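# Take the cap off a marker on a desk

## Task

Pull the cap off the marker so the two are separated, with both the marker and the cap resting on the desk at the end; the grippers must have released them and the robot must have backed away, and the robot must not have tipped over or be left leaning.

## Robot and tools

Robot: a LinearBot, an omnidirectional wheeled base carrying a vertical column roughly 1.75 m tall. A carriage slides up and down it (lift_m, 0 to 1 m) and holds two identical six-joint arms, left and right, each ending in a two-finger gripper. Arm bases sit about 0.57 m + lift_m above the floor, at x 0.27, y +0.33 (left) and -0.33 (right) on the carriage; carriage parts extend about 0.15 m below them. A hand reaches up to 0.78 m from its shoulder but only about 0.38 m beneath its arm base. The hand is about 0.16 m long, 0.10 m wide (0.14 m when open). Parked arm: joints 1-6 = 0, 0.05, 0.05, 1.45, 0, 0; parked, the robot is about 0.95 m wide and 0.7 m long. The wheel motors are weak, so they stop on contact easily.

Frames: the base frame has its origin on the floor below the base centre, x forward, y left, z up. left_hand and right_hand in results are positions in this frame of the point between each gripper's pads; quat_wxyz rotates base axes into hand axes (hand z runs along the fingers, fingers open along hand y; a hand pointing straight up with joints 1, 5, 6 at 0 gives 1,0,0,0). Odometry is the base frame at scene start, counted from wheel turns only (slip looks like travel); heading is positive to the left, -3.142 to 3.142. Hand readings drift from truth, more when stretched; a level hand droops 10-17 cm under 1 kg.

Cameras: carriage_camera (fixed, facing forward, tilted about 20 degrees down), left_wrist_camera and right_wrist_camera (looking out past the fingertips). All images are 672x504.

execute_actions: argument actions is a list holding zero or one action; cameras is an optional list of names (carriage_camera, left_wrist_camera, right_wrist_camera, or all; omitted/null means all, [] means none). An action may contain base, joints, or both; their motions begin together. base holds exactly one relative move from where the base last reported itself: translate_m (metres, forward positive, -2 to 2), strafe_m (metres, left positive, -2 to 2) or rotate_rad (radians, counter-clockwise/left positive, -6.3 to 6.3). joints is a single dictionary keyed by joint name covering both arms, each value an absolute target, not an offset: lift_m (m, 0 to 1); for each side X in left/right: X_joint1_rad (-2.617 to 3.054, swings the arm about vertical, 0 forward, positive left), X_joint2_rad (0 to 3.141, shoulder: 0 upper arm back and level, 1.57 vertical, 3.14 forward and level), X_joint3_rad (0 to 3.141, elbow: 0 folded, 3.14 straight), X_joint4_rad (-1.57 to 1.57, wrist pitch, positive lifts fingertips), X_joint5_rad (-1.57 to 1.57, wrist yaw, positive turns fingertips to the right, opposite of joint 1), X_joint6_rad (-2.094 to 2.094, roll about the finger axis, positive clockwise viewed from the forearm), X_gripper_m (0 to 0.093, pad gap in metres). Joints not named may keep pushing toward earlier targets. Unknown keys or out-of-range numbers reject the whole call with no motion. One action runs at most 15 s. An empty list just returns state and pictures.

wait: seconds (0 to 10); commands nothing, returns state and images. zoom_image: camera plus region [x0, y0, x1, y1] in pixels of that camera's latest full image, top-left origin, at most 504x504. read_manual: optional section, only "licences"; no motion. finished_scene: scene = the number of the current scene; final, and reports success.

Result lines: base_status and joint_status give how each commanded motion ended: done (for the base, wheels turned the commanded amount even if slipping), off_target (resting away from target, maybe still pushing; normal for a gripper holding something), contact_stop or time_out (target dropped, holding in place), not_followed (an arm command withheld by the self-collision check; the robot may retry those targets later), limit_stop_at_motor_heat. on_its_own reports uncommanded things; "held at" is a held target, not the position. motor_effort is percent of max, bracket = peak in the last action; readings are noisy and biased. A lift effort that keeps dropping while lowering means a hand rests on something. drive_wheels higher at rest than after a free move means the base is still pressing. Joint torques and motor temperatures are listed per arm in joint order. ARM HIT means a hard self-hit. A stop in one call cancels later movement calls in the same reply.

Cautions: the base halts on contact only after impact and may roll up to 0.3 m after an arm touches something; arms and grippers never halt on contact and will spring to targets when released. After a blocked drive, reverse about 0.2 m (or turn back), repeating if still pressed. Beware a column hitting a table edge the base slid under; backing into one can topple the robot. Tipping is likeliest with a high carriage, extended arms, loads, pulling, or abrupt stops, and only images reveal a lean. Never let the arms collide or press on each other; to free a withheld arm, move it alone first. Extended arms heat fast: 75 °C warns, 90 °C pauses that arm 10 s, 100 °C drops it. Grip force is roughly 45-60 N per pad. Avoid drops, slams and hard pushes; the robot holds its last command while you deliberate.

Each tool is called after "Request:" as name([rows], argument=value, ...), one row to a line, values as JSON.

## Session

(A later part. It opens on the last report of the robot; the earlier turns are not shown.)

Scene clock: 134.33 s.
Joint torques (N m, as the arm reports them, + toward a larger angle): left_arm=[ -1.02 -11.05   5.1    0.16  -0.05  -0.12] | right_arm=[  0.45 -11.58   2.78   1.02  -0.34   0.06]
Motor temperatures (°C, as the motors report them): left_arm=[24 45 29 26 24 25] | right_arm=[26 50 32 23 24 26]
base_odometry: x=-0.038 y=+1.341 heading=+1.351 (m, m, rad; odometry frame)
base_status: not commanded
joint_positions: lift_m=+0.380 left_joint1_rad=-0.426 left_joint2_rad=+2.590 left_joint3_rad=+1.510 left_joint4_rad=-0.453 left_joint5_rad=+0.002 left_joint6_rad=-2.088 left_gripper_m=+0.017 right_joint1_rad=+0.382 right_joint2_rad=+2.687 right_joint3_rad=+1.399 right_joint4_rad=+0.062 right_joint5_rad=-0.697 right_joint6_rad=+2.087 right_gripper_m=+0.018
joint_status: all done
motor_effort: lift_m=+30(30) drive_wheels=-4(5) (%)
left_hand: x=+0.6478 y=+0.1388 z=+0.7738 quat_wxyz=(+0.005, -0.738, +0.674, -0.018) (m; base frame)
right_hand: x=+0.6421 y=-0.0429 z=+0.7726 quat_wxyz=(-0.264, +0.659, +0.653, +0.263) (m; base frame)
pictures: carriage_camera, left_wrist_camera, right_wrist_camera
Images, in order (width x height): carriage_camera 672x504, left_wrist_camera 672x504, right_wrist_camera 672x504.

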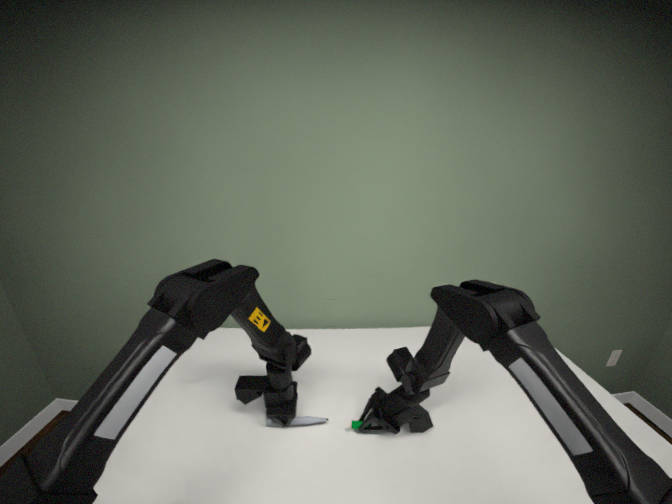

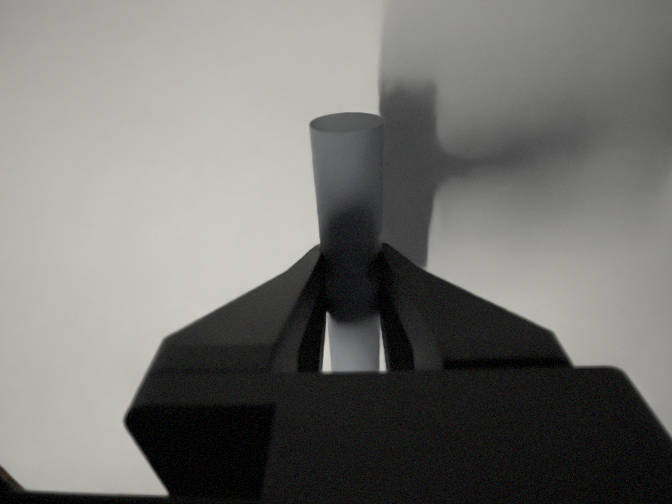

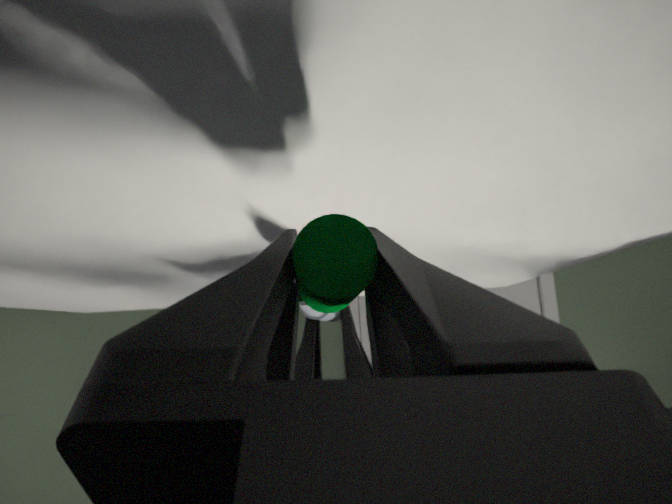

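Request:
execute_actions([
  {"joints":{"lift_m":0.346}},
], cameras=[])

Request:
execute_actions([
  {"joints":{"left_gripper_m":0.05,"right_gripper_m":0.05}},
], cameras=[])

Request:
execute_actions([
  {"joints":{"lift_m":0.4}},
], cameras=[])

Request:
execute_actions([
  {"base":{"translate_m":-0.4},"joints":{"lift_m":0.5,"left_joint1_rad":0,"right_joint1_rad":0,"left_joint2_rad":0.5,"right_joint2_rad":0.5,"left_joint3_rad":0.4,"right_joint3_rad":0.4}},
], cameras=["carriage_camera"])

Scene clock: 147.00 s.
Joint torques (N m, as the arm reports them, + toward a larger angle): left_arm=[ -0.94 -11.12   5.12   0.14  -0.05  -0.12] | right_arm=[  0.42 -11.53   2.72   0.96  -0.22   0.06]
Motor temperatures (°C, as the motors report them): left_arm=[24 47 29 26 24 25] | right_arm=[26 51 32 24 24 26]
base_odometry: x=-0.038 y=+1.341 heading=+1.351 (m, m, rad; odometry frame)
base_status: not commanded
joint_positions: lift_m=+0.346 left_joint1_rad=-0.426 left_joint2_rad=+2.591 left_joint3_rad=+1.510 left_joint4_rad=-0.449 left_joint5_rad=+0.002 left_joint6_rad=-2.088 left_gripper_m=+0.017 right_joint1_rad=+0.382 right_joint2_rad=+2.686 right_joint3_rad=+1.399 right_joint4_rad=+0.067 right_joint5_rad=-0.715 right_joint6_rad=+2.087 right_gripper_m=+0.018
joint_status: all done
motor_effort: lift_m=+29(31) drive_wheels=+6(0) (%)
left_hand: x=+0.6484 y=+0.1386 z=+0.7396 quat_wxyz=(+0.005, -0.738, +0.674, -0.020) (m; base frame)
right_hand: x=+0.6416 y=-0.0404 z=+0.7413 quat_wxyz=(-0.271, +0.654, +0.653, +0.268) (m; base frame)
pictures: none
No camera images: the call's "cameras" was empty. Leave "cameras" out to get every camera's image.

Scene clock: 147.60 s.
Joint torques (N m, as the arm reports them, + toward a larger angle): left_arm=[ -0.96 -11.06   5.12   0.15  -0.03  -0.12] | right_arm=[  0.41 -11.53   2.72   0.96  -0.16   0.06]
Motor temperatures (°C, as the motors report them): left_arm=[24 47 29 26 24 25] | right_arm=[26 51 32 24 24 26]
base_odometry: x=-0.038 y=+1.341 heading=+1.351 (m, m, rad; odometry frame)
base_status: not commanded
joint_positions: lift_m=+0.346 left_joint1_rad=-0.426 left_joint2_rad=+2.591 left_joint3_rad=+1.510 left_joint4_rad=-0.448 left_joint5_rad=+0.001 left_joint6_rad=-2.088 left_gripper_m=+0.050 right_joint1_rad=+0.382 right_joint2_rad=+2.686 right_joint3_rad=+1.399 right_joint4_rad=+0.067 right_joint5_rad=-0.720 right_joint6_rad=+2.087 right_gripper_m=+0.050
joint_status: all done
motor_effort: lift_m=+29(29) drive_wheels=+1(0) (%)
left_hand: x=+0.6486 y=+0.1385 z=+0.7396 quat_wxyz=(+0.006, -0.738, +0.674, -0.020) (m; base frame)
right_hand: x=+0.6411 y=-0.0398 z=+0.7418 quat_wxyz=(-0.274, +0.653, +0.653, +0.268) (m; base frame)
pictures: none
No camera images: the call's "cameras" was empty. Leave "cameras" out to get every camera's image.

Scene clock: 148.33 s.
Joint torques (N m, as the arm reports them, + toward a larger angle): left_arm=[ -0.93 -11.11   5.12   0.14  -0.04  -0.12] | right_arm=[  0.41 -11.33   2.71   0.98  -0.27   0.06]
Motor temperatures (°C, as the motors report them): left_arm=[24 47 29 26 24 25] | right_arm=[26 51 32 24 24 26]
base_odometry: x=-0.038 y=+1.341 heading=+1.351 (m, m, rad; odometry frame)
base_status: not commanded
joint_positions: lift_m=+0.400 left_joint1_rad=-0.426 left_joint2_rad=+2.593 left_joint3_rad=+1.510 left_joint4_rad=-0.448 left_joint5_rad=+0.001 left_joint6_rad=-2.088 left_gripper_m=+0.050 right_joint1_rad=+0.382 right_joint2_rad=+2.683 right_joint3_rad=+1.399 right_joint4_rad=+0.065 right_joint5_rad=-0.706 right_joint6_rad=+2.087 right_gripper_m=+0.050
joint_status: all done
motor_effort: lift_m=+30(36) drive_wheels=-1(2) (%)
left_hand: x=+0.6482 y=+0.1387 z=+0.7928 quat_wxyz=(+0.006, -0.738, +0.674, -0.019) (m; base frame)
right_hand: x=+0.6428 y=-0.0411 z=+0.7955 quat_wxyz=(-0.267, +0.656, +0.654, +0.267) (m; base frame)
pictures: none
No camera images: the call's "cameras" was empty. Leave "cameras" out to get every camera's image.

Scene clock: 151.27 s.
Joint torques (N m, as the arm reports them, + toward a larger angle): left_arm=[-0.93  0.02  8.56  1.93  0.02 -0.07] | right_arm=[ 0.34  0.16  5.76  2.21 -0.09 -0.02]
Motor temperatures (°C, as the motors report them): left_arm=[24 46 29 26 24 25] | right_arm=[26 49 32 24 24 26]
base_odometry: x=-0.125 y=+0.951 heading=+1.352 (m, m, rad; odometry frame)
base_status: done
joint_positions: lift_m=+0.500 left_joint1_rad=+0.003 left_joint2_rad=+0.514 left_joint3_rad=+0.419 left_joint4_rad=-0.445 left_joint5_rad=-0.002 left_joint6_rad=-2.088 left_gripper_m=+0.050 right_joint1_rad=-0.007 right_joint2_rad=+0.505 right_joint3_rad=+0.416 right_joint4_rad=+0.063 right_joint5_rad=-0.699 right_joint6_rad=+2.087 right_gripper_m=+0.050
joint_status: all done
motor_effort: lift_m=+30(36) drive_wheels=-8(36) (%)
left_hand: x=+0.5138 y=+0.3152 z=+1.2287 quat_wxyz=(+0.249, -0.753, +0.436, -0.425) (m; base frame)
right_hand: x=+0.5079 y=-0.2052 z=+1.3494 quat_wxyz=(+0.121, +0.463, +0.543, +0.690) (m; base frame)
pictures: carriage_camera
Images, in order (width x height): carriage_camera 672x504.

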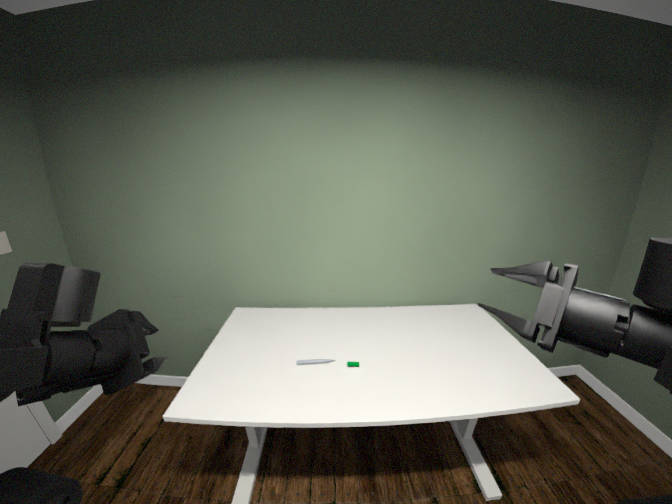

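Request:
finished_scene(scene=1)

The scene is finished: the task was done.


## Next scene

The same job, from a new start.

Request:
execute_actions(actions=[])

Scene clock: 0.00 s.
Joint torques (N m, as the arm reports them, + toward a larger angle): no reading
Motor temperatures (°C, as the motors report them): left_arm=[24 32 28 26 24 25] | right_arm=[26 32 29 23 24 26]
base_odometry: x=+0.000 y=+0.000 heading=+0.000 (m, m, rad; odometry frame)
base_status: not commanded
joint_positions: lift_m=+0.303 left_joint1_rad=+0.007 left_joint2_rad=+0.035 left_joint3_rad=+0.057 left_joint4_rad=+1.421 left_joint5_rad=-0.008 left_joint6_rad=-0.030 left_gripper_m=+0.095 right_joint1_rad=+0.016 right_joint2_rad=+0.040 right_joint3_rad=+0.056 right_joint4_rad=+1.408 right_joint5_rad=-0.033 right_joint6_rad=-0.033 right_gripper_m=+0.094
joint_status: not commanded
motor_effort: lift_m=+30 drive_wheels=+2 (%)
left_hand: x=+0.2943 y=+0.3155 z=+1.3102 quat_wxyz=(+0.998, -0.005, +0.064, -0.011) (m; base frame)
right_hand: x=+0.2993 y=-0.3077 z=+1.3092 quat_wxyz=(+0.997, -0.018, +0.073, -0.007) (m; base frame)
pictures: carriage_camera, left_wrist_camera, right_wrist_camera
Images, in order (width x height): carriage_camera 672x504, left_wrist_camera 672x504, right_wrist_camera 672x504.

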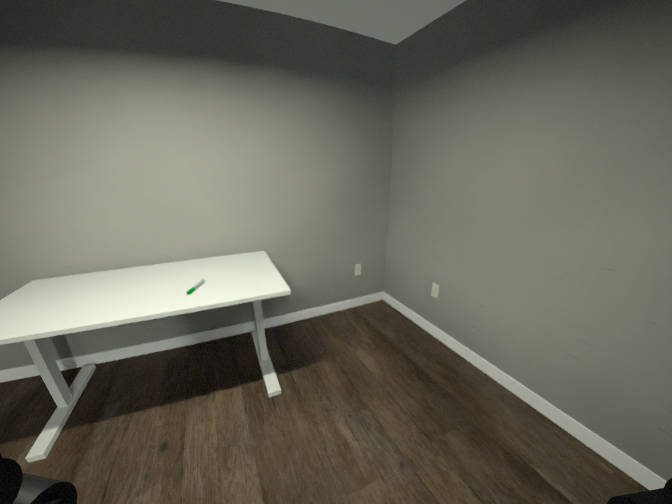

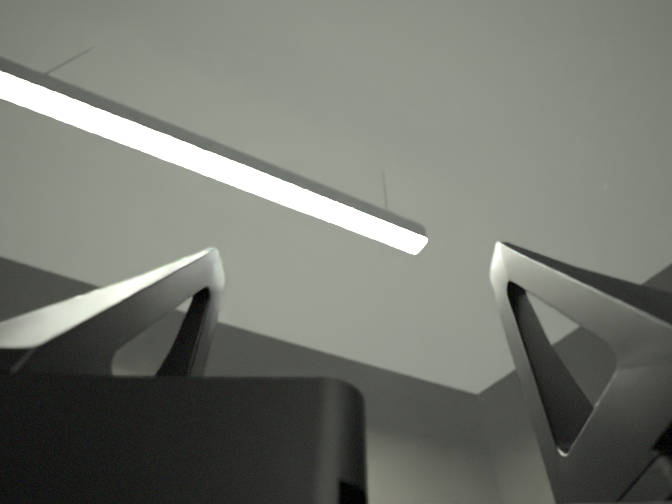

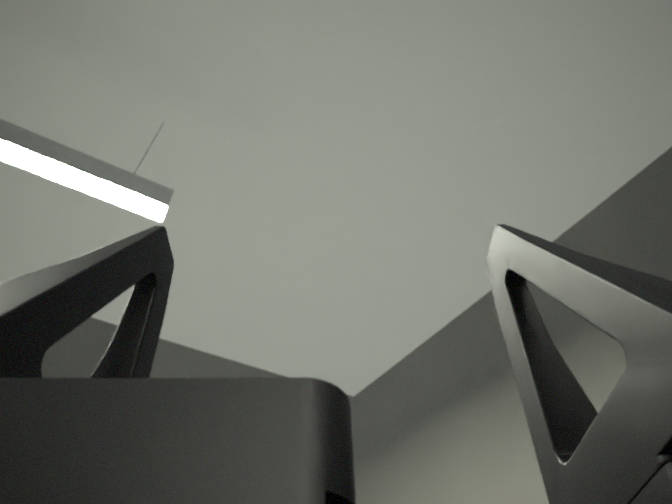

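Request:
execute_actions([
  {"base":{"rotate_rad":0.59},"joints":{"lift_m":0.42}},
], cameras=["carriage_camera"])

Request:
execute_actions([
  {"base":{"translate_m":0.88},"joints":{"right_joint1_rad":0.42,"right_joint2_rad":2.58,"right_joint3_rad":1.51,"right_joint4_rad":-0.45,"right_joint5_rad":0,"right_joint6_rad":1.05,"left_joint1_rad":-0.2,"left_joint2_rad":2.6,"left_joint3_rad":1.39,"left_joint4_rad":0.065,"left_joint5_rad":0.7,"left_joint6_rad":-2.09}},
])

Scene clock: 11.83 s.
Joint torques (N m, as the arm reports them, + toward a larger angle): left_arm=[-0.66  4.29  8.05 -0.31  0.06 -0.1 ] | right_arm=[-0.21  3.65  5.38 -0.11 -0.04  0.03]
Motor temperatures (°C, as the motors report them): left_arm=[24 31 29 26 24 25] | right_arm=[26 31 30 23 24 26]
base_odometry: x=+0.000 y=+0.000 heading=+0.589 (m, m, rad; odometry frame)
base_status: done
joint_positions: lift_m=+0.420 left_joint1_rad=+0.007 left_joint2_rad=+0.035 left_joint3_rad=+0.057 left_joint4_rad=+1.421 left_joint5_rad=-0.008 left_joint6_rad=-0.030 left_gripper_m=+0.095 right_joint1_rad=+0.016 right_joint2_rad=+0.040 right_joint3_rad=+0.056 right_joint4_rad=+1.408 right_joint5_rad=-0.033 right_joint6_rad=-0.033 right_gripper_m=+0.094
joint_status: all done
motor_effort: lift_m=+29(33) drive_wheels=+11(26) (%)
left_hand: x=+0.2943 y=+0.3155 z=+1.4275 quat_wxyz=(+0.998, -0.005, +0.064, -0.011) (m; base frame)
right_hand: x=+0.2993 y=-0.3077 z=+1.4265 quat_wxyz=(+0.997, -0.018, +0.073, -0.007) (m; base frame)
pictures: carriage_camera
Images, in order (width x height): carriage_camera 672x504.

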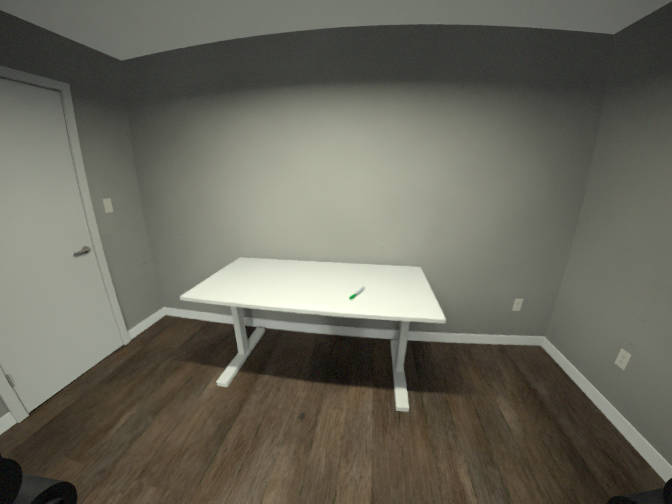

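Scene clock: 15.97 s.
Joint torques (N m, as the arm reports them, + toward a larger angle): left_arm=[ -1.06 -10.92   6.46   0.95   0.48  -0.14] | right_arm=[  0.43 -11.8    4.7    0.43   0.03   0.09]
Motor temperatures (°C, as the motors report them): left_arm=[24 33 29 26 24 25] | right_arm=[26 33 31 23 24 26]
base_odometry: x=+0.731 y=+0.490 heading=+0.590 (m, m, rad; odometry frame)
base_status: done
joint_positions: lift_m=+0.420 left_joint1_rad=-0.195 left_joint2_rad=+2.586 left_joint3_rad=+1.388 left_joint4_rad=+0.071 left_joint5_rad=+0.692 left_joint6_rad=-2.085 left_gripper_m=+0.095 right_joint1_rad=+0.412 right_joint2_rad=+2.588 right_joint3_rad=+1.497 right_joint4_rad=-0.451 right_joint5_rad=-0.006 right_joint6_rad=+1.044 right_gripper_m=+0.094
joint_status: all done
motor_effort: lift_m=+30(32) drive_wheels=-6(35) (%)
left_hand: x=+0.7110 y=+0.1139 z=+0.8554 quat_wxyz=(-0.214, -0.700, +0.598, -0.326) (m; base frame)
right_hand: x=+0.6457 y=-0.1459 z=+0.8122 quat_wxyz=(+0.009, +0.311, +0.950, +0.012) (m; base frame)
pictures: carriage_camera, left_wrist_camera, right_wrist_camera
Images, in order (width x height): carriage_camera 672x504, left_wrist_camera 672x504, right_wrist_camera 672x504.

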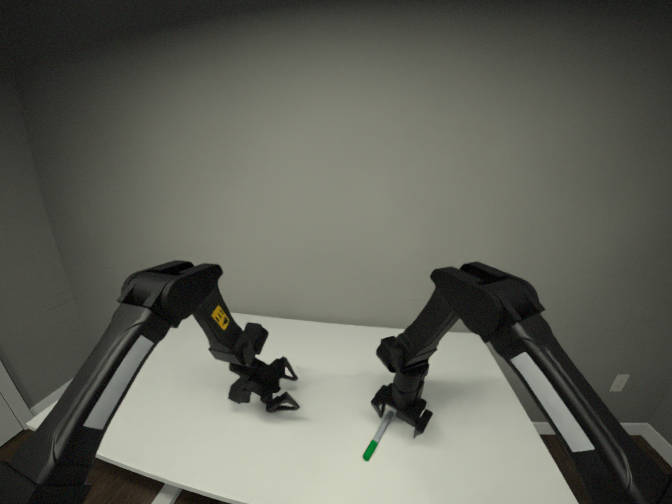

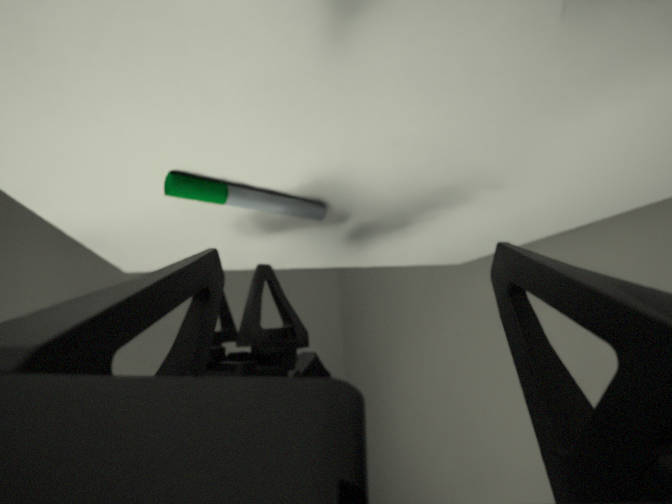

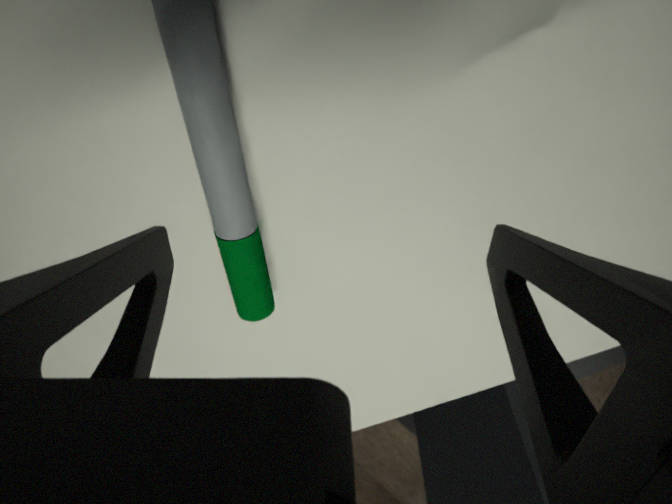

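Request:
execute_actions([
  {"base":{"translate_m":0.06},"joints":{"lift_m":0.37,"right_joint1_rad":0.47}},
])

Scene clock: 24.23 s.
Joint torques (N m, as the arm reports them, + toward a larger angle): left_arm=[ -1.06 -11.32   6.41   0.97   0.44  -0.14] | right_arm=[ -0.53 -11.92   4.76   0.45   0.01   0.08]
Motor temperatures (°C, as the motors report them): left_arm=[24 36 29 27 25 25] | right_arm=[26 37 31 23 24 26]
base_odometry: x=+0.781 y=+0.524 heading=+0.591 (m, m, rad; odometry frame)
base_status: done
joint_positions: lift_m=+0.370 left_joint1_rad=-0.195 left_joint2_rad=+2.592 left_joint3_rad=+1.388 left_joint4_rad=+0.068 left_joint5_rad=+0.695 left_joint6_rad=-2.085 left_gripper_m=+0.095 right_joint1_rad=+0.474 right_joint2_rad=+2.590 right_joint3_rad=+1.497 right_joint4_rad=-0.453 right_joint5_rad=-0.004 right_joint6_rad=+1.045 right_gripper_m=+0.094
joint_status: all done
motor_effort: lift_m=+31(32) drive_wheels=-7(32) (%)
left_hand: x=+0.7088 y=+0.1137 z=+0.8030 quat_wxyz=(-0.218, -0.701, +0.597, -0.323) (m; base frame)
right_hand: x=+0.6335 y=-0.1230 z=+0.7614 quat_wxyz=(+0.008, +0.281, +0.960, +0.010) (m; base frame)
pictures: carriage_camera, left_wrist_camera, right_wrist_camera
Images, in order (width x height): carriage_camera 672x504, left_wrist_camera 672x504, right_wrist_camera 672x504.

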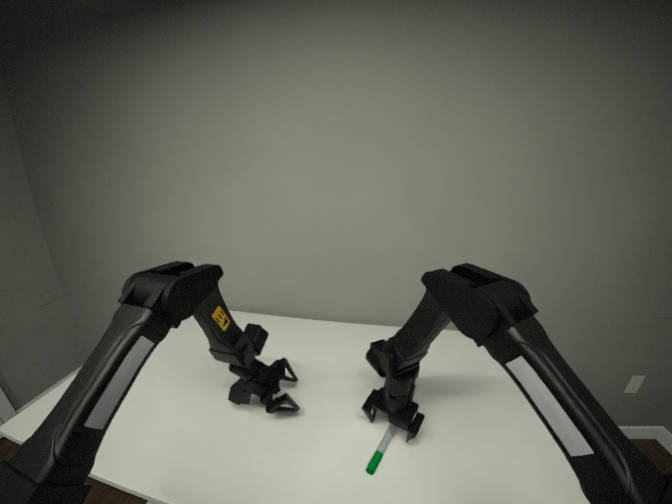

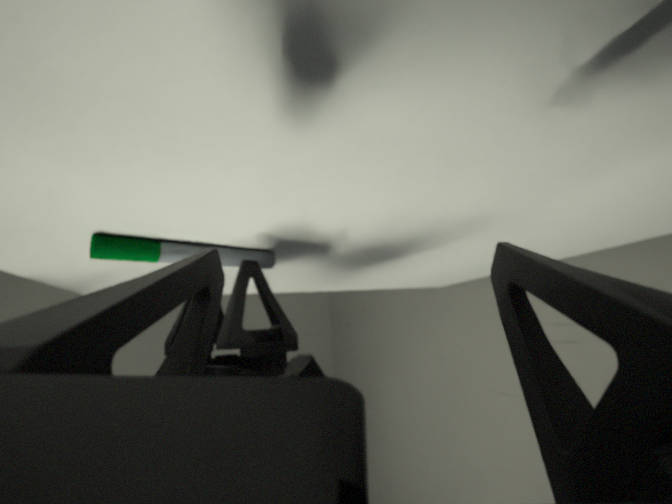

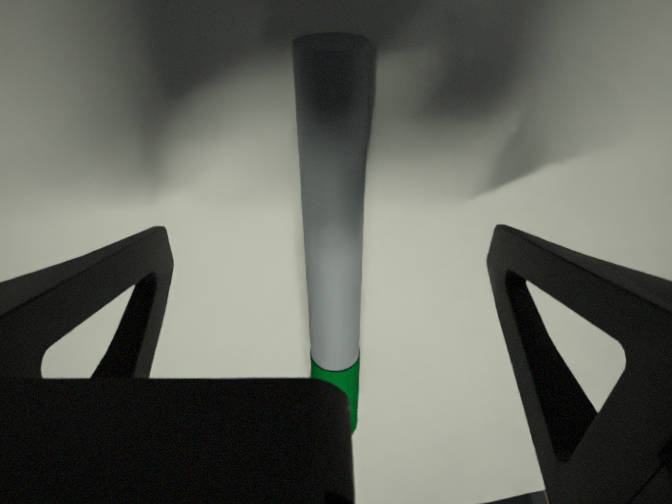

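Request:
execute_actions([
  {"joints":{"lift_m":0.352,"right_gripper_m":0.035}},
], cameras=[])

Request:
execute_actions([
  {"joints":{"right_gripper_m":0}},
], cameras=["right_wrist_camera"])

Scene clock: 29.10 s.
Joint torques (N m, as the arm reports them, + toward a larger angle): left_arm=[ -1.05 -11.47   6.43   0.93   0.43  -0.13] | right_arm=[ -0.52 -11.94   4.72   0.44   0.02   0.08]
Motor temperatures (°C, as the motors report them): left_arm=[24 38 30 27 25 25] | right_arm=[26 40 31 23 24 26]
base_odometry: x=+0.781 y=+0.524 heading=+0.591 (m, m, rad; odometry frame)
base_status: not commanded
joint_positions: lift_m=+0.352 left_joint1_rad=-0.195 left_joint2_rad=+2.594 left_joint3_rad=+1.388 left_joint4_rad=+0.068 left_joint5_rad=+0.696 left_joint6_rad=-2.086 left_gripper_m=+0.095 right_joint1_rad=+0.474 right_joint2_rad=+2.591 right_joint3_rad=+1.497 right_joint4_rad=-0.452 right_joint5_rad=-0.004 right_joint6_rad=+1.045 right_gripper_m=+0.035
joint_status: all done
motor_effort: lift_m=+30(33) drive_wheels=+7(9) (%)
left_hand: x=+0.7082 y=+0.1137 z=+0.7842 quat_wxyz=(-0.219, -0.701, +0.597, -0.323) (m; base frame)
right_hand: x=+0.6335 y=-0.1230 z=+0.7430 quat_wxyz=(+0.008, +0.281, +0.960, +0.010) (m; base frame)
pictures: none
No camera images: the call's "cameras" was empty. Leave "cameras" out to get every camera's image.

Scene clock: 29.63 s.
Joint torques (N m, as the arm reports them, + toward a larger angle): left_arm=[ -1.03 -11.47   6.41   0.95   0.43  -0.14] | right_arm=[ -0.52 -12.06   4.77   0.43   0.01   0.08]
Motor temperatures (°C, as the motors report them): left_arm=[24 39 30 27 25 25] | right_arm=[26 40 31 23 24 26]
base_odometry: x=+0.781 y=+0.524 heading=+0.591 (m, m, rad; odometry frame)
base_status: not commanded
joint_positions: lift_m=+0.352 left_joint1_rad=-0.195 left_joint2_rad=+2.594 left_joint3_rad=+1.388 left_joint4_rad=+0.068 left_joint5_rad=+0.696 left_joint6_rad=-2.086 left_gripper_m=+0.095 right_joint1_rad=+0.474 right_joint2_rad=+2.591 right_joint3_rad=+1.497 right_joint4_rad=-0.452 right_joint5_rad=-0.004 right_joint6_rad=+1.045 right_gripper_m=+0.017
joint_status: right_gripper_m off_target (ended at +0.017, target +0.000)
motor_effort: lift_m=+30(30) drive_wheels=+1(5) (%)
left_hand: x=+0.7082 y=+0.1137 z=+0.7842 quat_wxyz=(-0.219, -0.701, +0.597, -0.323) (m; base frame)
right_hand: x=+0.6335 y=-0.1230 z=+0.7430 quat_wxyz=(+0.007, +0.281, +0.960, +0.010) (m; base frame)
pictures: right_wrist_camera
Images, in order (width x height): right_wrist_camera 672x504.

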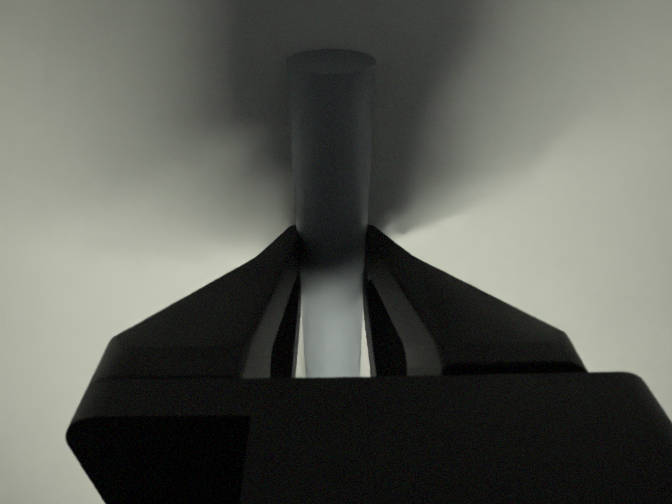

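Request:
execute_actions([
  {"joints":{"lift_m":0.385,"right_joint1_rad":0.6,"right_joint6_rad":2.09,"left_joint1_rad":-0.33}},
], cameras=[])

Request:
execute_actions([
  {"joints":{"left_joint1_rad":-0.47,"left_joint2_rad":2.69}},
])

Scene clock: 37.67 s.
Joint torques (N m, as the arm reports them, + toward a larger angle): left_arm=[ -0.23 -11.4    6.43   0.94   0.39  -0.13] | right_arm=[ -0.9  -11.45   4.76   0.34   0.     0.08]
Motor temperatures (°C, as the motors report them): left_arm=[24 41 30 28 25 25] | right_arm=[26 43 32 23 24 26]
base_odometry: x=+0.781 y=+0.524 heading=+0.591 (m, m, rad; odometry frame)
base_status: not commanded
joint_positions: lift_m=+0.385 left_joint1_rad=-0.335 left_joint2_rad=+2.592 left_joint3_rad=+1.388 left_joint4_rad=+0.070 left_joint5_rad=+0.701 left_joint6_rad=-2.086 left_gripper_m=+0.095 right_joint1_rad=+0.609 right_joint2_rad=+2.585 right_joint3_rad=+1.497 right_joint4_rad=-0.452 right_joint5_rad=-0.002 right_joint6_rad=+2.084 right_gripper_m=+0.017
joint_status: all done
motor_effort: lift_m=+30(36) drive_wheels=-2(8) (%)
left_hand: x=+0.6763 y=+0.0526 z=+0.8187 quat_wxyz=(-0.242, -0.656, +0.645, -0.309) (m; base frame)
right_hand: x=+0.6064 y=-0.0740 z=+0.7786 quat_wxyz=(+0.002, +0.672, +0.740, +0.016) (m; base frame)
pictures: none
No camera images: the call's "cameras" was empty. Leave "cameras" out to get every camera's image.

Scene clock: 38.60 s.
Joint torques (N m, as the arm reports them, + toward a larger angle): left_arm=[ -0.29 -10.79   5.64   0.79   0.4   -0.14] | right_arm=[ -0.9  -11.46   4.74   0.33   0.     0.08]
Motor temperatures (°C, as the motors report them): left_arm=[24 42 30 28 25 25] | right_arm=[26 43 32 23 24 26]
base_odometry: x=+0.781 y=+0.524 heading=+0.591 (m, m, rad; odometry frame)
base_status: not commanded
joint_positions: lift_m=+0.385 left_joint1_rad=-0.475 left_joint2_rad=+2.678 left_joint3_rad=+1.388 left_joint4_rad=+0.070 left_joint5_rad=+0.701 left_joint6_rad=-2.086 left_gripper_m=+0.095 right_joint1_rad=+0.609 right_joint2_rad=+2.585 right_joint3_rad=+1.497 right_joint4_rad=-0.452 right_joint5_rad=-0.002 right_joint6_rad=+2.084 right_gripper_m=+0.017
joint_status: all done
motor_effort: lift_m=+30(30) drive_wheels=+7(3) (%)
left_hand: x=+0.6150 y=+0.0086 z=+0.7805 quat_wxyz=(-0.277, -0.625, +0.684, -0.254) (m; base frame)
right_hand: x=+0.6064 y=-0.0740 z=+0.7786 quat_wxyz=(+0.002, +0.672, +0.740, +0.016) (m; base frame)
pictures: carriage_camera, left_wrist_camera, right_wrist_camera
Images, in order (width x height): carriage_camera 672x504, left_wrist_camera 672x504, right_wrist_camera 672x504.

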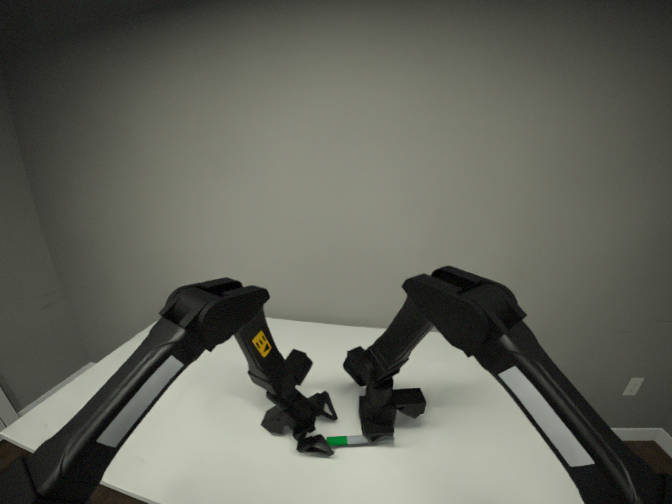

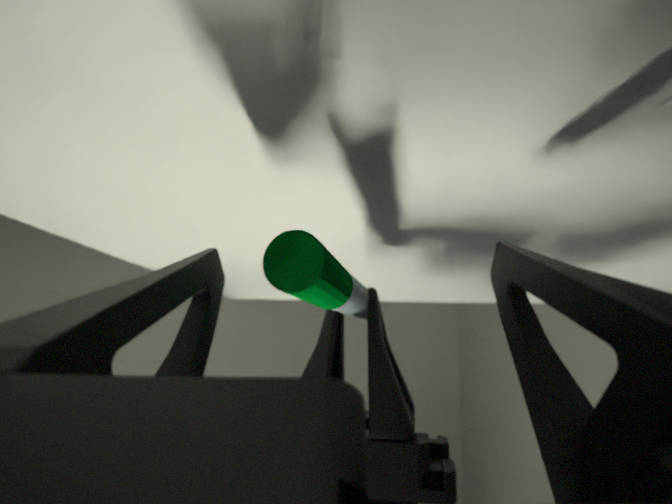

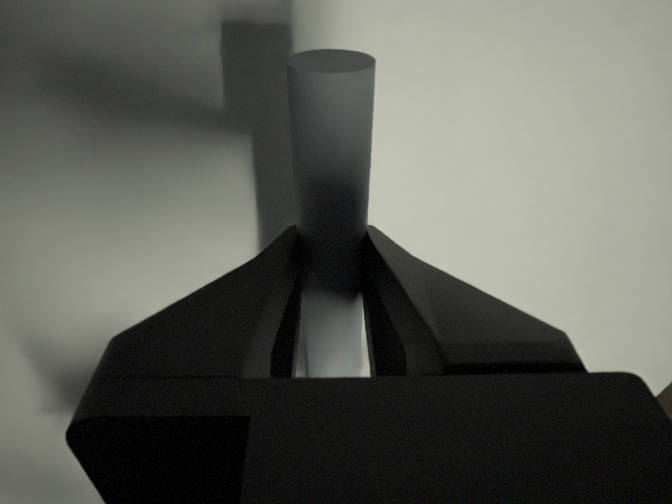

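Request:
execute_actions([
  {"joints":{"left_joint1_rad":-0.52,"left_gripper_m":0.065}},
], cameras=["left_wrist_camera"])

Request:
execute_actions([
  {"joints":{"left_gripper_m":0}},
])

Request:
execute_actions([
  {"joints":{"left_joint1_rad":-0.4,"right_joint1_rad":0.44}},
])

Scene clock: 43.97 s.
Joint torques (N m, as the arm reports them, + toward a larger angle): left_arm=[ -0.47 -10.85   5.69   0.77   0.39  -0.14] | right_arm=[ -0.89 -11.45   4.72   0.34   0.     0.08]
Motor temperatures (°C, as the motors report them): left_arm=[24 43 30 28 25 25] | right_arm=[26 45 32 23 24 26]
base_odometry: x=+0.781 y=+0.524 heading=+0.591 (m, m, rad; odometry frame)
base_status: not commanded
joint_positions: lift_m=+0.385 left_joint1_rad=-0.523 left_joint2_rad=+2.678 left_joint3_rad=+1.388 left_joint4_rad=+0.070 left_joint5_rad=+0.701 left_joint6_rad=-2.086 left_gripper_m=+0.065 right_joint1_rad=+0.609 right_joint2_rad=+2.585 right_joint3_rad=+1.497 right_joint4_rad=-0.452 right_joint5_rad=-0.002 right_joint6_rad=+2.084 right_gripper_m=+0.017
joint_status: all done
motor_effort: lift_m=+30(30) drive_wheels=+1(5) (%)
left_hand: x=+0.5999 y=-0.0080 z=+0.7805 quat_wxyz=(-0.283, -0.609, +0.699, -0.247) (m; base frame)
right_hand: x=+0.6064 y=-0.0740 z=+0.7786 quat_wxyz=(+0.002, +0.672, +0.740, +0.016) (m; base frame)
pictures: left_wrist_camera
Images, in order (width x height): left_wrist_camera 672x504.

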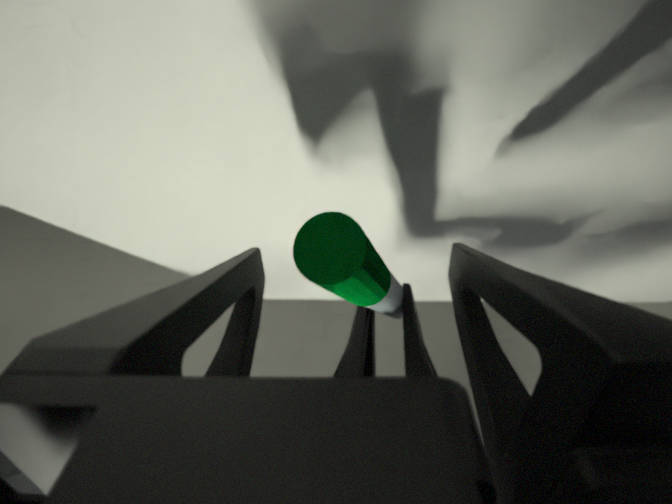

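Scene clock: 44.60 s.
Joint torques (N m, as the arm reports them, + toward a larger angle): left_arm=[ -0.51 -10.95   5.6    0.73   0.43  -0.07] | right_arm=[ -0.88 -11.42   4.72   0.37   0.02   0.03]
Motor temperatures (°C, as the motors report them): left_arm=[24 43 30 28 25 25] | right_arm=[26 45 32 23 24 26]
base_odometry: x=+0.781 y=+0.524 heading=+0.591 (m, m, rad; odometry frame)
base_status: not commanded
joint_positions: lift_m=+0.385 left_joint1_rad=-0.522 left_joint2_rad=+2.678 left_joint3_rad=+1.388 left_joint4_rad=+0.073 left_joint5_rad=+0.698 left_joint6_rad=-2.095 left_gripper_m=+0.019 right_joint1_rad=+0.609 right_joint2_rad=+2.585 right_joint3_rad=+1.497 right_joint4_rad=-0.455 right_joint5_rad=-0.006 right_joint6_rad=+2.089 right_gripper_m=+0.017
joint_status: left_gripper_m off_target (ended at +0.019, target +0.000)
motor_effort: lift_m=+30(30) drive_wheels=+9(5) (%)
left_hand: x=+0.6009 y=-0.0077 z=+0.7804 quat_wxyz=(-0.282, -0.612, +0.696, -0.247) (m; base frame)
right_hand: x=+0.6054 y=-0.0740 z=+0.7786 quat_wxyz=(+0.000, +0.674, +0.738, +0.014) (m; base frame)
pictures: carriage_camera, left_wrist_camera, right_wrist_camera
Images, in order (width x height): carriage_camera 672x504, left_wrist_camera 672x504, right_wrist_camera 672x504.

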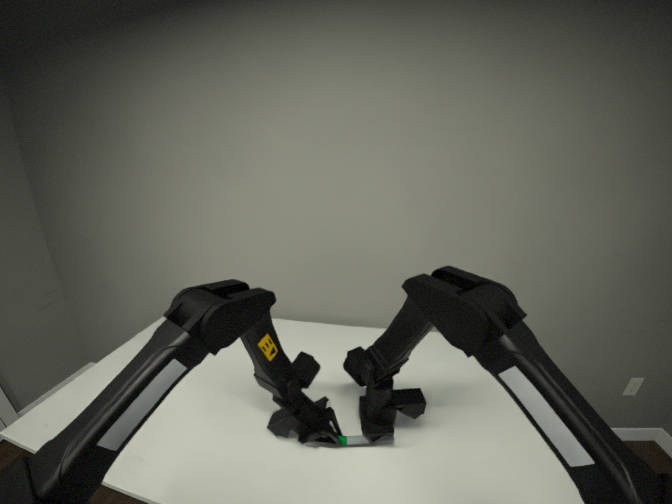

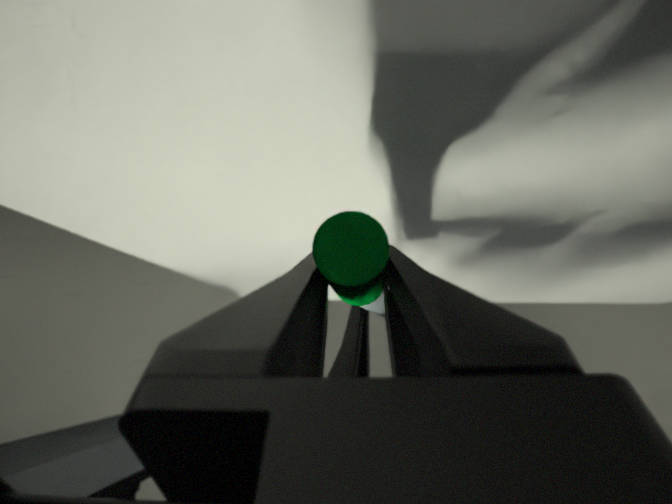

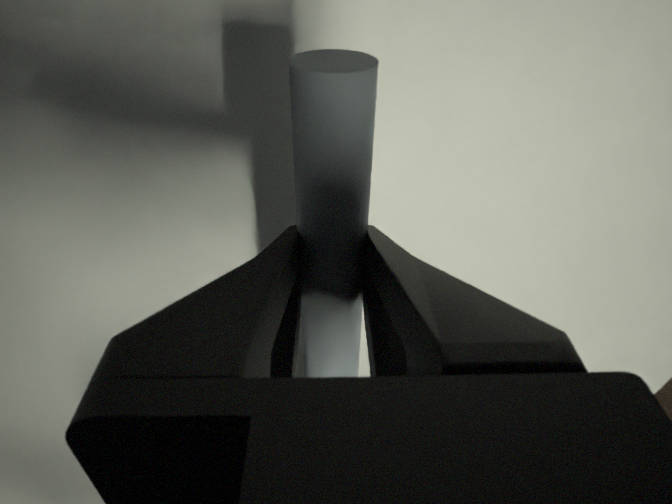

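Scene clock: 45.53 s.
Joint torques (N m, as the arm reports them, + toward a larger angle): left_arm=[ -1.12 -10.9    5.69   0.7    0.36  -0.07] | right_arm=[  0.48 -11.48   4.78   0.25   0.     0.03]
Motor temperatures (°C, as the motors report them): left_arm=[24 43 30 27 25 25] | right_arm=[26 45 32 23 24 26]
base_odometry: x=+0.781 y=+0.524 heading=+0.591 (m, m, rad; odometry frame)
base_status: not commanded
joint_positions: lift_m=+0.385 left_joint1_rad=-0.394 left_joint2_rad=+2.678 left_joint3_rad=+1.388 left_joint4_rad=+0.080 left_joint5_rad=+0.704 left_joint6_rad=-2.095 left_gripper_m=+0.019 right_joint1_rad=+0.431 right_joint2_rad=+2.585 right_joint3_rad=+1.497 right_joint4_rad=-0.442 right_joint5_rad=-0.003 right_joint6_rad=+2.089 right_gripper_m=+0.017
joint_status: all done
motor_effort: lift_m=+30(30) drive_wheels=-6(5) (%)
left_hand: x=+0.6399 y=+0.0368 z=+0.7816 quat_wxyz=(-0.267, -0.653, +0.656, -0.268) (m; base frame)
right_hand: x=+0.6455 y=-0.1377 z=+0.7787 quat_wxyz=(+0.005, +0.737, +0.675, +0.020) (m; base frame)
pictures: carriage_camera, left_wrist_camera, right_wrist_camera
Images, in order (width x height): carriage_camera 672x504, left_wrist_camera 672x504, right_wrist_camera 672x504.

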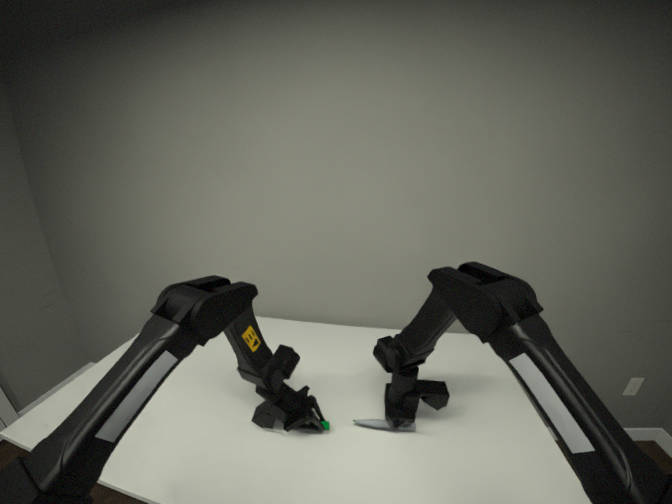

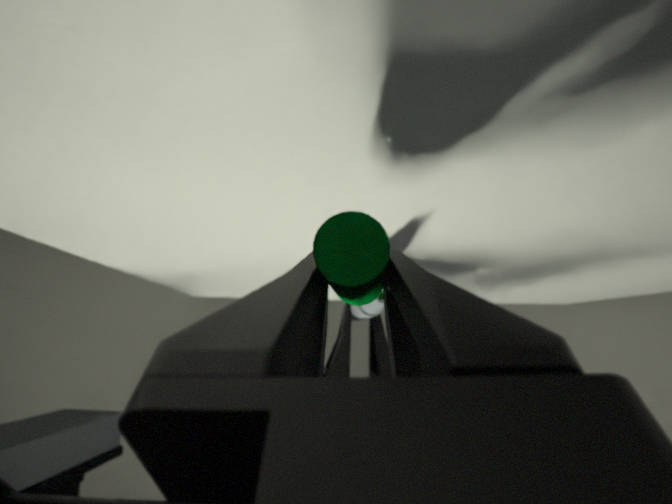

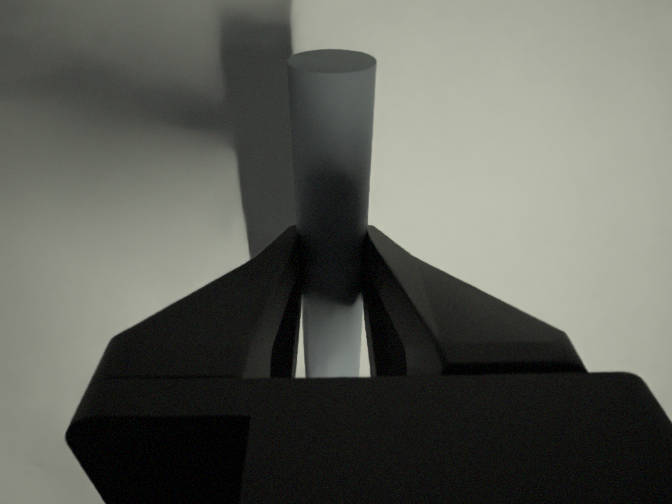

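Request:
execute_actions([
  {"joints":{"lift_m":0.351}},
], cameras=[])

Request:
execute_actions([
  {"joints":{"left_gripper_m":0.05,"right_gripper_m":0.05}},
], cameras=[])

Request:
execute_actions([
  {"joints":{"lift_m":0.4}},
], cameras=[])

Request:
execute_actions([
  {"base":{"translate_m":-0.4},"joints":{"lift_m":0.5,"left_joint1_rad":0,"right_joint1_rad":0,"left_joint2_rad":0.5,"right_joint2_rad":0.5,"left_joint3_rad":0.4,"right_joint3_rad":0.4}},
], cameras=["carriage_camera"])

Scene clock: 54.67 s.
Joint torques (N m, as the arm reports them, + toward a larger angle): left_arm=[ -1.03 -10.97   5.71   0.77   0.37  -0.07] | right_arm=[  0.47 -11.6    4.74   0.28   0.     0.03]
Motor temperatures (°C, as the motors report them): left_arm=[24 45 30 27 25 25] | right_arm=[26 47 32 23 24 26]
base_odometry: x=+0.781 y=+0.524 heading=+0.591 (m, m, rad; odometry frame)
base_status: not commanded
joint_positions: lift_m=+0.351 left_joint1_rad=-0.394 left_joint2_rad=+2.679 left_joint3_rad=+1.388 left_joint4_rad=+0.075 left_joint5_rad=+0.704 left_joint6_rad=-2.094 left_gripper_m=+0.019 right_joint1_rad=+0.431 right_joint2_rad=+2.587 right_joint3_rad=+1.497 right_joint4_rad=-0.445 right_joint5_rad=-0.003 right_joint6_rad=+2.089 right_gripper_m=+0.017
joint_status: all done
motor_effort: lift_m=+30(31) drive_wheels=-6(4) (%)
left_hand: x=+0.6386 y=+0.0374 z=+0.7465 quat_wxyz=(-0.268, -0.654, +0.656, -0.266) (m; base frame)
right_hand: x=+0.6441 y=-0.1383 z=+0.7435 quat_wxyz=(+0.004, +0.737, +0.676, +0.017) (m; base frame)
pictures: none
No camera images: the call's "cameras" was empty. Leave "cameras" out to get every camera's image.

Scene clock: 55.27 s.
Joint torques (N m, as the arm reports them, + toward a larger angle): left_arm=[ -1.12 -10.99   5.65   0.72   0.37  -0.07] | right_arm=[  0.48 -11.66   4.72   0.28   0.     0.03]
Motor temperatures (°C, as the motors report them): left_arm=[24 45 30 27 25 25] | right_arm=[26 47 32 23 24 26]
base_odometry: x=+0.781 y=+0.524 heading=+0.591 (m, m, rad; odometry frame)
base_status: not commanded
joint_positions: lift_m=+0.351 left_joint1_rad=-0.394 left_joint2_rad=+2.679 left_joint3_rad=+1.388 left_joint4_rad=+0.075 left_joint5_rad=+0.704 left_joint6_rad=-2.094 left_gripper_m=+0.050 right_joint1_rad=+0.431 right_joint2_rad=+2.587 right_joint3_rad=+1.497 right_joint4_rad=-0.445 right_joint5_rad=-0.003 right_joint6_rad=+2.089 right_gripper_m=+0.050
joint_status: all done
motor_effort: lift_m=+30(30) drive_wheels=-5(5) (%)
left_hand: x=+0.6386 y=+0.0374 z=+0.7465 quat_wxyz=(-0.268, -0.654, +0.656, -0.266) (m; base frame)
right_hand: x=+0.6441 y=-0.1383 z=+0.7435 quat_wxyz=(+0.004, +0.737, +0.676, +0.017) (m; base frame)
pictures: none
No camera images: the call's "cameras" was empty. Leave "cameras" out to get every camera's image.

Scene clock: 56.00 s.
Joint torques (N m, as the arm reports them, + toward a larger angle): left_arm=[ -1.12 -10.95   5.67   0.73   0.37  -0.07] | right_arm=[  0.48 -11.35   4.7    0.32   0.     0.03]
Motor temperatures (°C, as the motors report them): left_arm=[24 46 30 27 25 25] | right_arm=[26 48 32 23 24 26]
base_odometry: x=+0.781 y=+0.524 heading=+0.591 (m, m, rad; odometry frame)
base_status: not commanded
joint_positions: lift_m=+0.400 left_joint1_rad=-0.394 left_joint2_rad=+2.678 left_joint3_rad=+1.388 left_joint4_rad=+0.074 left_joint5_rad=+0.703 left_joint6_rad=-2.094 left_gripper_m=+0.050 right_joint1_rad=+0.431 right_joint2_rad=+2.584 right_joint3_rad=+1.497 right_joint4_rad=-0.447 right_joint5_rad=-0.003 right_joint6_rad=+2.089 right_gripper_m=+0.050
joint_status: all done
motor_effort: lift_m=+29(35) drive_wheels=-6(3) (%)
left_hand: x=+0.6388 y=+0.0373 z=+0.7959 quat_wxyz=(-0.268, -0.654, +0.656, -0.266) (m; base frame)
right_hand: x=+0.6448 y=-0.1380 z=+0.7941 quat_wxyz=(+0.004, +0.737, +0.676, +0.018) (m; base frame)
pictures: none
No camera images: the call's "cameras" was empty. Leave "cameras" out to get every camera's image.

Scene clock: 58.93 s.
Joint torques (N m, as the arm reports them, + toward a larger angle): left_arm=[-1.09 -0.05  8.48  1.97  0.07 -0.01] | right_arm=[-0.17  0.14  5.82  2.15 -0.07 -0.03]
Motor temperatures (°C, as the motors report them): left_arm=[24 45 30 28 25 25] | right_arm=[26 47 32 24 24 26]
base_odometry: x=+0.449 y=+0.301 heading=+0.592 (m, m, rad; odometry frame)
base_status: done
joint_positions: lift_m=+0.500 left_joint1_rad=+0.005 left_joint2_rad=+0.514 left_joint3_rad=+0.422 left_joint4_rad=+0.077 left_joint5_rad=+0.702 left_joint6_rad=-2.093 left_gripper_m=+0.050 right_joint1_rad=+0.000 right_joint2_rad=+0.506 right_joint3_rad=+0.415 right_joint4_rad=-0.453 right_joint5_rad=+0.002 right_joint6_rad=+2.089 right_gripper_m=+0.050
joint_status: all done
motor_effort: lift_m=+29(37) drive_wheels=-4(42) (%)
left_hand: x=+0.5086 y=+0.2043 z=+1.3529 quat_wxyz=(+0.120, -0.460, +0.542, -0.693) (m; base frame)
right_hand: x=+0.5122 y=-0.3144 z=+1.2273 quat_wxyz=(+0.248, +0.754, +0.437, +0.424) (m; base frame)
pictures: carriage_camera
Images, in order (width x height): carriage_camera 672x504.

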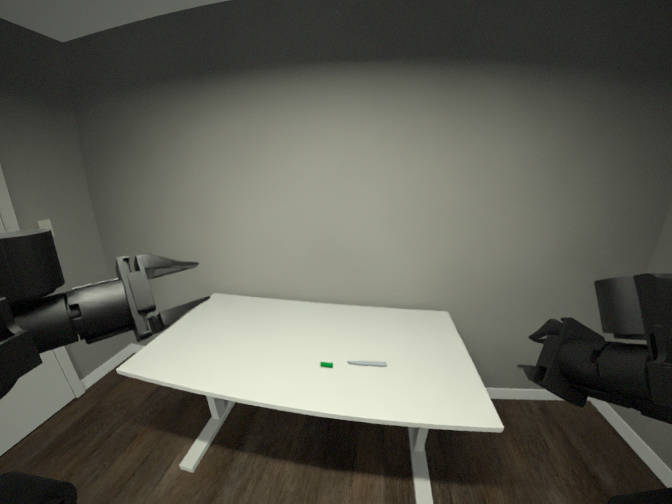

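Request:
finished_scene(scene=2)

The scene is finished: the task was done.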